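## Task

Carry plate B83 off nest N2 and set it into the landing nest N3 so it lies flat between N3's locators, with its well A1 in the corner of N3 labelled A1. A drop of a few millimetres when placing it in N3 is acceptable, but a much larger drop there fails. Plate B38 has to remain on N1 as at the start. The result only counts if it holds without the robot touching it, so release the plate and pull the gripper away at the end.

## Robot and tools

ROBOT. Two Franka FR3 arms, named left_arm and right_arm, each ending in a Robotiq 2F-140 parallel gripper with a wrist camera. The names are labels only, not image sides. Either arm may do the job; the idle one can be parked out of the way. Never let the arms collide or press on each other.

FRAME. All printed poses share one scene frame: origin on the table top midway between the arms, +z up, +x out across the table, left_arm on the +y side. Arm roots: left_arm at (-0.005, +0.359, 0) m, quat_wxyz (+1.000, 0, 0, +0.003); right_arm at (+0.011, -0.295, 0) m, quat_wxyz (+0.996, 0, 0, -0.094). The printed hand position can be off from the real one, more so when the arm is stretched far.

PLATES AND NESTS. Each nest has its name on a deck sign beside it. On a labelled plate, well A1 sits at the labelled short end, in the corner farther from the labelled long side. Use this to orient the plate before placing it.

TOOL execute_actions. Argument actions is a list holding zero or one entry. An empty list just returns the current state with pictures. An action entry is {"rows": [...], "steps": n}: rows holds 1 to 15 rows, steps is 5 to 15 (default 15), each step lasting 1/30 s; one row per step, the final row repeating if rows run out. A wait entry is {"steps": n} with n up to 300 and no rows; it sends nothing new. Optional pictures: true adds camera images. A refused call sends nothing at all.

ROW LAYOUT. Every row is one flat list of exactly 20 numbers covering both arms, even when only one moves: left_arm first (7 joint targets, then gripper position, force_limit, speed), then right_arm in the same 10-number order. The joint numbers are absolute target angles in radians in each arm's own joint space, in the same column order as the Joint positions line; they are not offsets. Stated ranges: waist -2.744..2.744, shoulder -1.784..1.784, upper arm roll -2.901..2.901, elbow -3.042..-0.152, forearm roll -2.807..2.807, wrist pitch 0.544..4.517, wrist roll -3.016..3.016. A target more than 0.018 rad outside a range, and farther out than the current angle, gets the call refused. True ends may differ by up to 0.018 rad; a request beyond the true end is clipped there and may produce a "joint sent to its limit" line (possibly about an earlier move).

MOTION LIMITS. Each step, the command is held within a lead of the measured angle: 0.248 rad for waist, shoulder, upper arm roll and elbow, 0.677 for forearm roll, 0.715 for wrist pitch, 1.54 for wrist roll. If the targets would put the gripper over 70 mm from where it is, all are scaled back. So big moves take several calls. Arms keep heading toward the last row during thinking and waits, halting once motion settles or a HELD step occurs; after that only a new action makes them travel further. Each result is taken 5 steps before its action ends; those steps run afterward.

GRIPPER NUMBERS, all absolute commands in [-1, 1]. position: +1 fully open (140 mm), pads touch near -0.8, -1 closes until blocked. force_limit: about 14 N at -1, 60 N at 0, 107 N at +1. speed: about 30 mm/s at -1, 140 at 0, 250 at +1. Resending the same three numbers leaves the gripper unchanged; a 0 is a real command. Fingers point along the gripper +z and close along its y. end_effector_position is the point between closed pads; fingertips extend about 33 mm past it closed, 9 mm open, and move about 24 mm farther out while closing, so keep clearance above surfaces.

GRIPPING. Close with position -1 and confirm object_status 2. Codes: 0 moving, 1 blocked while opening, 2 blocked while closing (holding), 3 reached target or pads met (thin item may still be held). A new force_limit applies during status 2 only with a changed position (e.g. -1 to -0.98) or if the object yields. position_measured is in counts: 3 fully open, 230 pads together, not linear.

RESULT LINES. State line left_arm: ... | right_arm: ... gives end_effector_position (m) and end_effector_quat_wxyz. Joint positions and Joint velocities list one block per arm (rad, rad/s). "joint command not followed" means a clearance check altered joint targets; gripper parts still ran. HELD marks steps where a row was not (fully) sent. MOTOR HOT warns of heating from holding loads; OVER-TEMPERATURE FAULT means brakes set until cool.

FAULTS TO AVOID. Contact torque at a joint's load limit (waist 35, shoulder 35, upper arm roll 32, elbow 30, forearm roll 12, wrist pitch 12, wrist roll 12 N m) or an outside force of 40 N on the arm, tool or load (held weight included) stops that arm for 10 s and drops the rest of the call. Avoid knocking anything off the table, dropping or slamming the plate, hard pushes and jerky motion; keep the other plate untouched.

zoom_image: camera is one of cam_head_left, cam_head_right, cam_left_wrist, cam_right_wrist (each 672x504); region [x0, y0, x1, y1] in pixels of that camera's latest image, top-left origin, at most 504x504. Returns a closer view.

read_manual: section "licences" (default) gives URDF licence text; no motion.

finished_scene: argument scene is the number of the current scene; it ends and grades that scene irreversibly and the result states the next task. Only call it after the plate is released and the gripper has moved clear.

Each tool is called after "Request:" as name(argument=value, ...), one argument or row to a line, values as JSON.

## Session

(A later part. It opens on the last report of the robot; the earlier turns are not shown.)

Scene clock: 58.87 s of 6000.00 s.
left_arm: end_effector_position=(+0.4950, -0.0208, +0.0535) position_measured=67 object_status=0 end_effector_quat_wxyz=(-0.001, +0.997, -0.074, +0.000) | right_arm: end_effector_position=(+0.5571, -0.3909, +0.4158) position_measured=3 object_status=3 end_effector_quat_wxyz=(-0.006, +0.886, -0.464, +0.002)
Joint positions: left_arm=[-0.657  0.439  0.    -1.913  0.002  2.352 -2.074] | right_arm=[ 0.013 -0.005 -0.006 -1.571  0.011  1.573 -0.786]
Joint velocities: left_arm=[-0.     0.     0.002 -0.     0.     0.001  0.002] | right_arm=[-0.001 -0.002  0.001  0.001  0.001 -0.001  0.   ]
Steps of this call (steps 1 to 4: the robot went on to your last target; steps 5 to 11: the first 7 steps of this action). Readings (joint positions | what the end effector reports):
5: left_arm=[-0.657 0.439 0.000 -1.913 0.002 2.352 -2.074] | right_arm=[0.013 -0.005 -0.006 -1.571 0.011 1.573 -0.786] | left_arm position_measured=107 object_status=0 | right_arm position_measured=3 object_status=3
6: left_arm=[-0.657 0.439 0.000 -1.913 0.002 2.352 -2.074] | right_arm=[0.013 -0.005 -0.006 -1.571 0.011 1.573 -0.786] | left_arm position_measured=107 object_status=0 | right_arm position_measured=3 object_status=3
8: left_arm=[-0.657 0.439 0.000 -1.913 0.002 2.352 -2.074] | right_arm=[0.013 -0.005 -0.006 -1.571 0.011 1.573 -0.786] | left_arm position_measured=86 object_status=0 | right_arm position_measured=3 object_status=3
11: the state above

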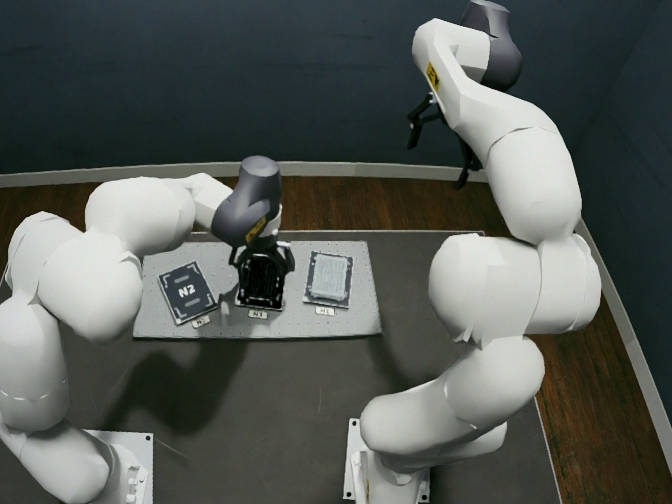

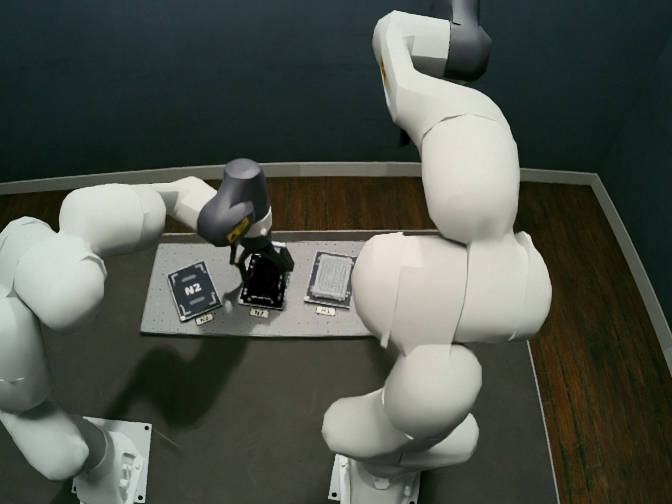

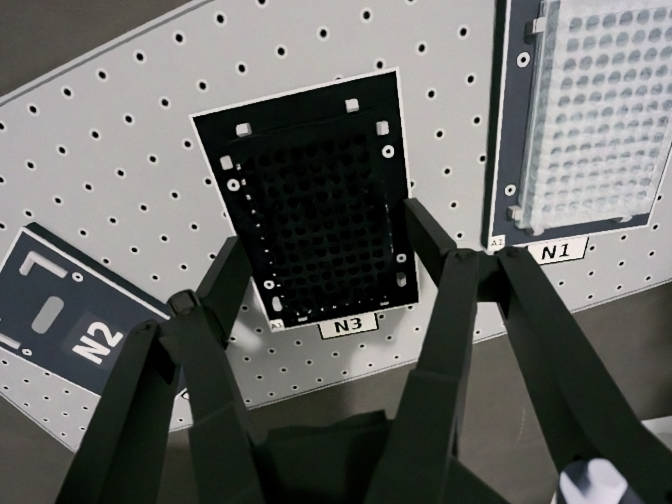

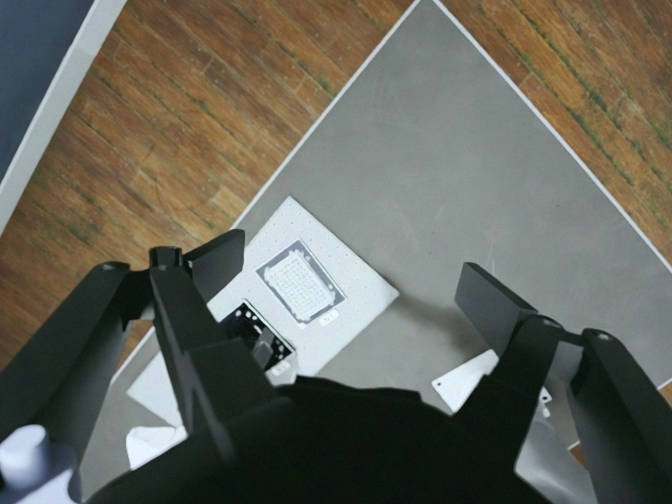

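Request:
execute_actions(
  actions=[
    {"rows":[[-0.657,0.435,0,-1.912,0,2.347,-2.073,0.5,-0.2,0,0.013,-0.005,-0.006,-1.571,0.011,1.573,-0.786,1,0,0],[-0.657,0.429,0,-1.910,0,2.339,-2.073,0.5,-0.2,0,0.013,-0.005,-0.006,-1.571,0.011,1.573,-0.786,1,0,0],[-0.657,0.421,0,-1.907,0,2.328,-2.073,0.5,-0.2,0,0.013,-0.005,-0.006,-1.571,0.011,1.573,-0.786,1,0,0],[-0.657,0.411,0,-1.903,0,2.314,-2.073,0.5,-0.2,0,0.013,-0.005,-0.006,-1.571,0.011,1.573,-0.786,1,0,0],[-0.657,0.399,0,-1.898,0,2.297,-2.073,0.5,-0.2,0,0.013,-0.005,-0.006,-1.571,0.011,1.573,-0.786,1,0,0],[-0.657,0.386,0,-1.892,0,2.278,-2.073,0.5,-0.2,0,0.013,-0.005,-0.006,-1.571,0.011,1.573,-0.786,1,0,0],[-0.657,0.372,0,-1.885,0,2.257,-2.073,0.5,-0.2,0,0.013,-0.005,-0.006,-1.571,0.011,1.573,-0.786,1,0,0],[-0.657,0.358,0,-1.877,0,2.235,-2.073,0.5,-0.2,0,0.013,-0.005,-0.006,-1.571,0.011,1.573,-0.786,1,0,0],[-0.657,0.344,0,-1.869,0,2.213,-2.073,0.5,-0.2,0,0.013,-0.005,-0.006,-1.571,0.011,1.573,-0.786,1,0,0],[-0.657,0.331,0,-1.861,0,2.192,-2.073,0.5,-0.2,0,0.013,-0.005,-0.006,-1.571,0.011,1.573,-0.786,1,0,0],[-0.657,0.319,0,-1.853,0,2.172,-2.073,0.5,-0.2,0,0.013,-0.005,-0.006,-1.571,0.011,1.573,-0.786,1,0,0],[-0.657,0.309,0,-1.846,0,2.155,-2.073,0.5,-0.2,0,0.013,-0.005,-0.006,-1.571,0.011,1.573,-0.786,1,0,0],[-0.657,0.301,0,-1.840,0,2.141,-2.073,0.5,-0.2,0,0.013,-0.005,-0.006,-1.571,0.011,1.573,-0.786,1,0,0],[-0.657,0.296,0,-1.836,0,2.132,-2.073,0.5,-0.2,0,0.013,-0.005,-0.006,-1.571,0.011,1.573,-0.786,1,0,0],[-0.657,0.294,0,-1.834,0,2.128,-2.073,0.5,-0.2,0,0.013,-0.005,-0.006,-1.571,0.011,1.573,-0.786,1,0,0]],"steps":15},
  ],
  pictures=false,
)

Request:
execute_actions(
  actions=[
    {"steps":12},
  ],
  pictures=true,
)

Request:
zoom_image(
  camera="cam_left_wrist",
  region=[200,100,480,380],
)

Scene clock: 60.03 s of 6000.00 s.
left_arm: end_effector_position=(+0.5015, -0.0256, +0.1058) position_measured=66 object_status=3 end_effector_quat_wxyz=(+0.005, +0.997, -0.074, +0.009) | right_arm: end_effector_position=(+0.5571, -0.3909, +0.4158) position_measured=3 object_status=3 end_effector_quat_wxyz=(-0.006, +0.886, -0.464, +0.002)
Joint positions: left_arm=[-0.657  0.366  0.    -1.882  0.002  2.269 -2.074] | right_arm=[ 0.013 -0.005 -0.006 -1.571  0.011  1.573 -0.786]
Joint velocities: left_arm=[ 0.    -0.428  0.001  0.238 -0.001 -0.445 -0.001] | right_arm=[-0.    -0.001 -0.    -0.001  0.     0.     0.001]
Steps of this call (steps 1 to 5: the last 5 steps of your previous action; steps 6 to 15: the robot went on to your last target; steps 16 to 25: nothing new was sent; steps 26 to 35: the first 10 steps of this action). Readings (joint positions | what the end effector reports):
26: left_arm=[-0.657 0.439 0.000 -1.913 0.002 2.352 -2.074] | right_arm=[0.013 -0.005 -0.006 -1.571 0.011 1.573 -0.786] | left_arm position_measured=66 object_status=3 | right_arm position_measured=3 object_status=3
27: left_arm=[-0.657 0.438 0.000 -1.913 0.002 2.350 -2.074] | right_arm=[0.013 -0.005 -0.006 -1.571 0.011 1.573 -0.786] | left_arm position_measured=66 object_status=3 | right_arm position_measured=3 object_status=3
29: left_arm=[-0.657 0.431 0.000 -1.912 0.002 2.341 -2.074] | right_arm=[0.013 -0.005 -0.006 -1.571 0.011 1.573 -0.786] | left_arm position_measured=66 object_status=3 | right_arm position_measured=3 object_status=3
33: left_arm=[-0.657 0.393 0.000 -1.897 0.002 2.299 -2.074] | right_arm=[0.013 -0.005 -0.006 -1.571 0.011 1.573 -0.786] | left_arm position_measured=66 object_status=3 | right_arm position_measured=3 object_status=3
35: the state above

Scene clock: 60.43 s of 6000.00 s.
left_arm: end_effector_position=(+0.5011, -0.0253, +0.1639) position_measured=66 object_status=3 end_effector_quat_wxyz=(+0.006, +0.997, -0.074, +0.010) | right_arm: end_effector_position=(+0.5571, -0.3909, +0.4158) position_measured=3 object_status=3 end_effector_quat_wxyz=(-0.006, +0.886, -0.464, +0.002)
Joint positions: left_arm=[-0.657  0.292  0.    -1.833  0.002  2.148 -2.074] | right_arm=[ 0.013 -0.005 -0.006 -1.571  0.011  1.573 -0.786]
Joint velocities: left_arm=[-0.     0.019  0.     0.002 -0.    -0.102 -0.001] | right_arm=[-0.    -0.001  0.     0.    -0.001 -0.    -0.001]
Kept back: nothing.
Steps of this call (steps 1 to 5: the last 5 steps of your previous action; steps 6 to 12: the robot went on to your last target). Readings (joint positions | what the end effector reports):
1: left_arm=[-0.657 0.352 0.000 -1.873 0.002 2.252 -2.074] | right_arm=[0.013 -0.005 -0.006 -1.571 0.011 1.573 -0.786] | left_arm position_measured=66 object_status=3 | right_arm position_measured=3 object_status=3
2: left_arm=[-0.657 0.338 0.000 -1.865 0.002 2.236 -2.074] | right_arm=[0.013 -0.005 -0.006 -1.571 0.011 1.573 -0.786] | left_arm position_measured=66 object_status=3 | right_arm position_measured=3 object_status=3
4: left_arm=[-0.657 0.313 0.000 -1.849 0.002 2.206 -2.074] | right_arm=[0.013 -0.005 -0.006 -1.571 0.011 1.573 -0.786] | left_arm position_measured=66 object_status=3 | right_arm position_measured=3 object_status=3
8: left_arm=[-0.657 0.291 0.000 -1.833 0.002 2.167 -2.074] | right_arm=[0.013 -0.005 -0.006 -1.571 0.011 1.573 -0.786] | left_arm position_measured=66 object_status=3 | right_arm position_measured=3 object_status=3
12: the state above

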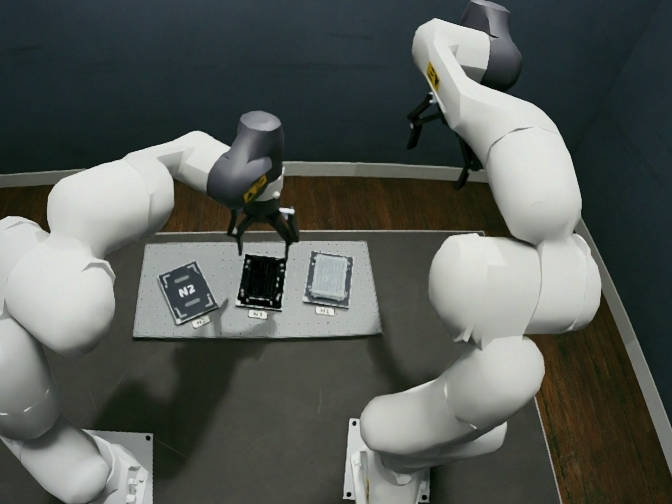

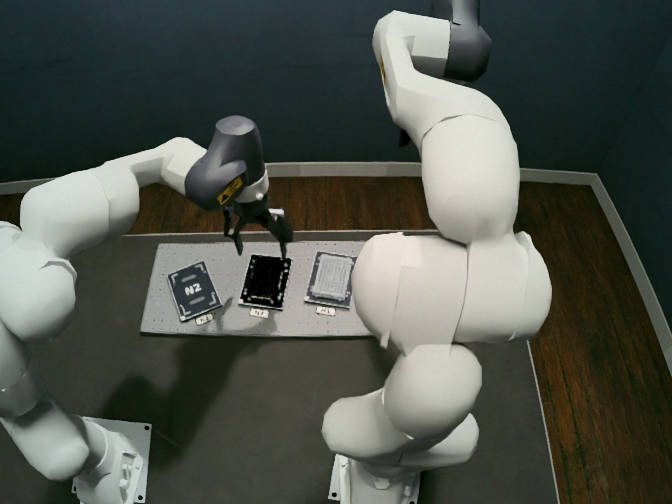

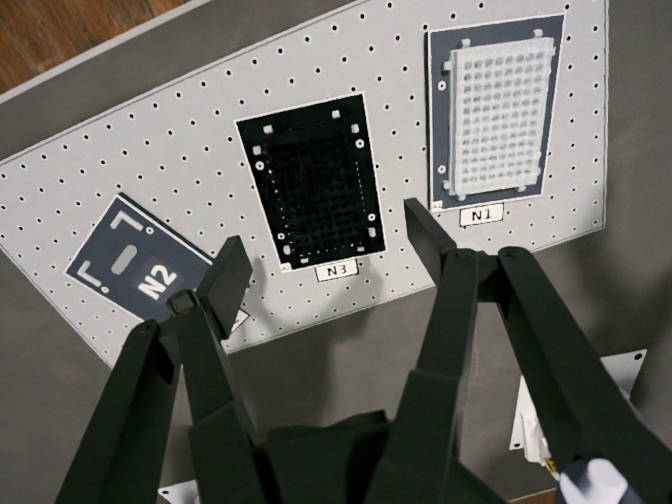

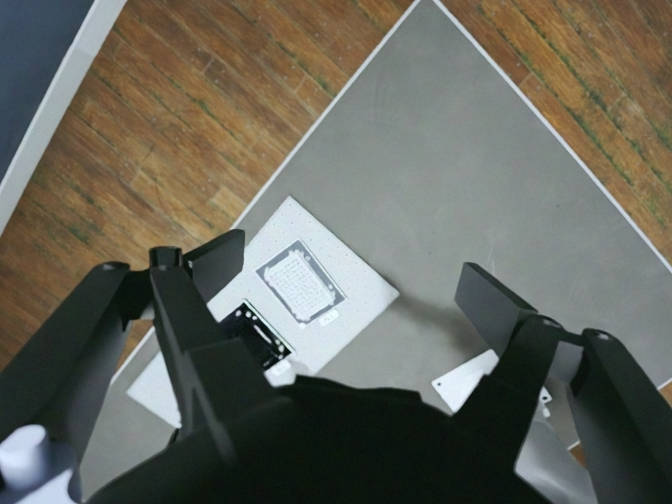

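Region (200, 100, 480, 380) of cam_left_wrist's 672x504 image, scaled by 1.800, with more detail than that image has.

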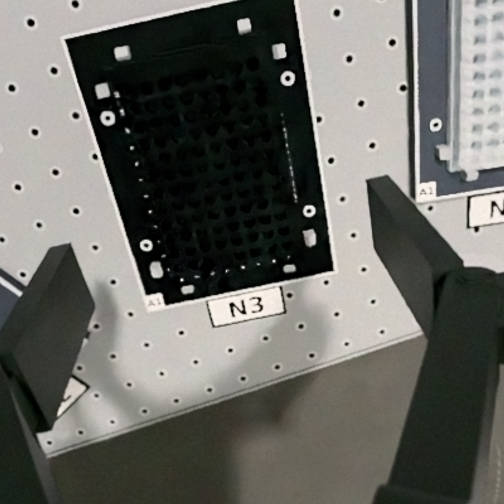

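Request:
finished_scene(
  scene=1,
)

The scene is finished: the task was done.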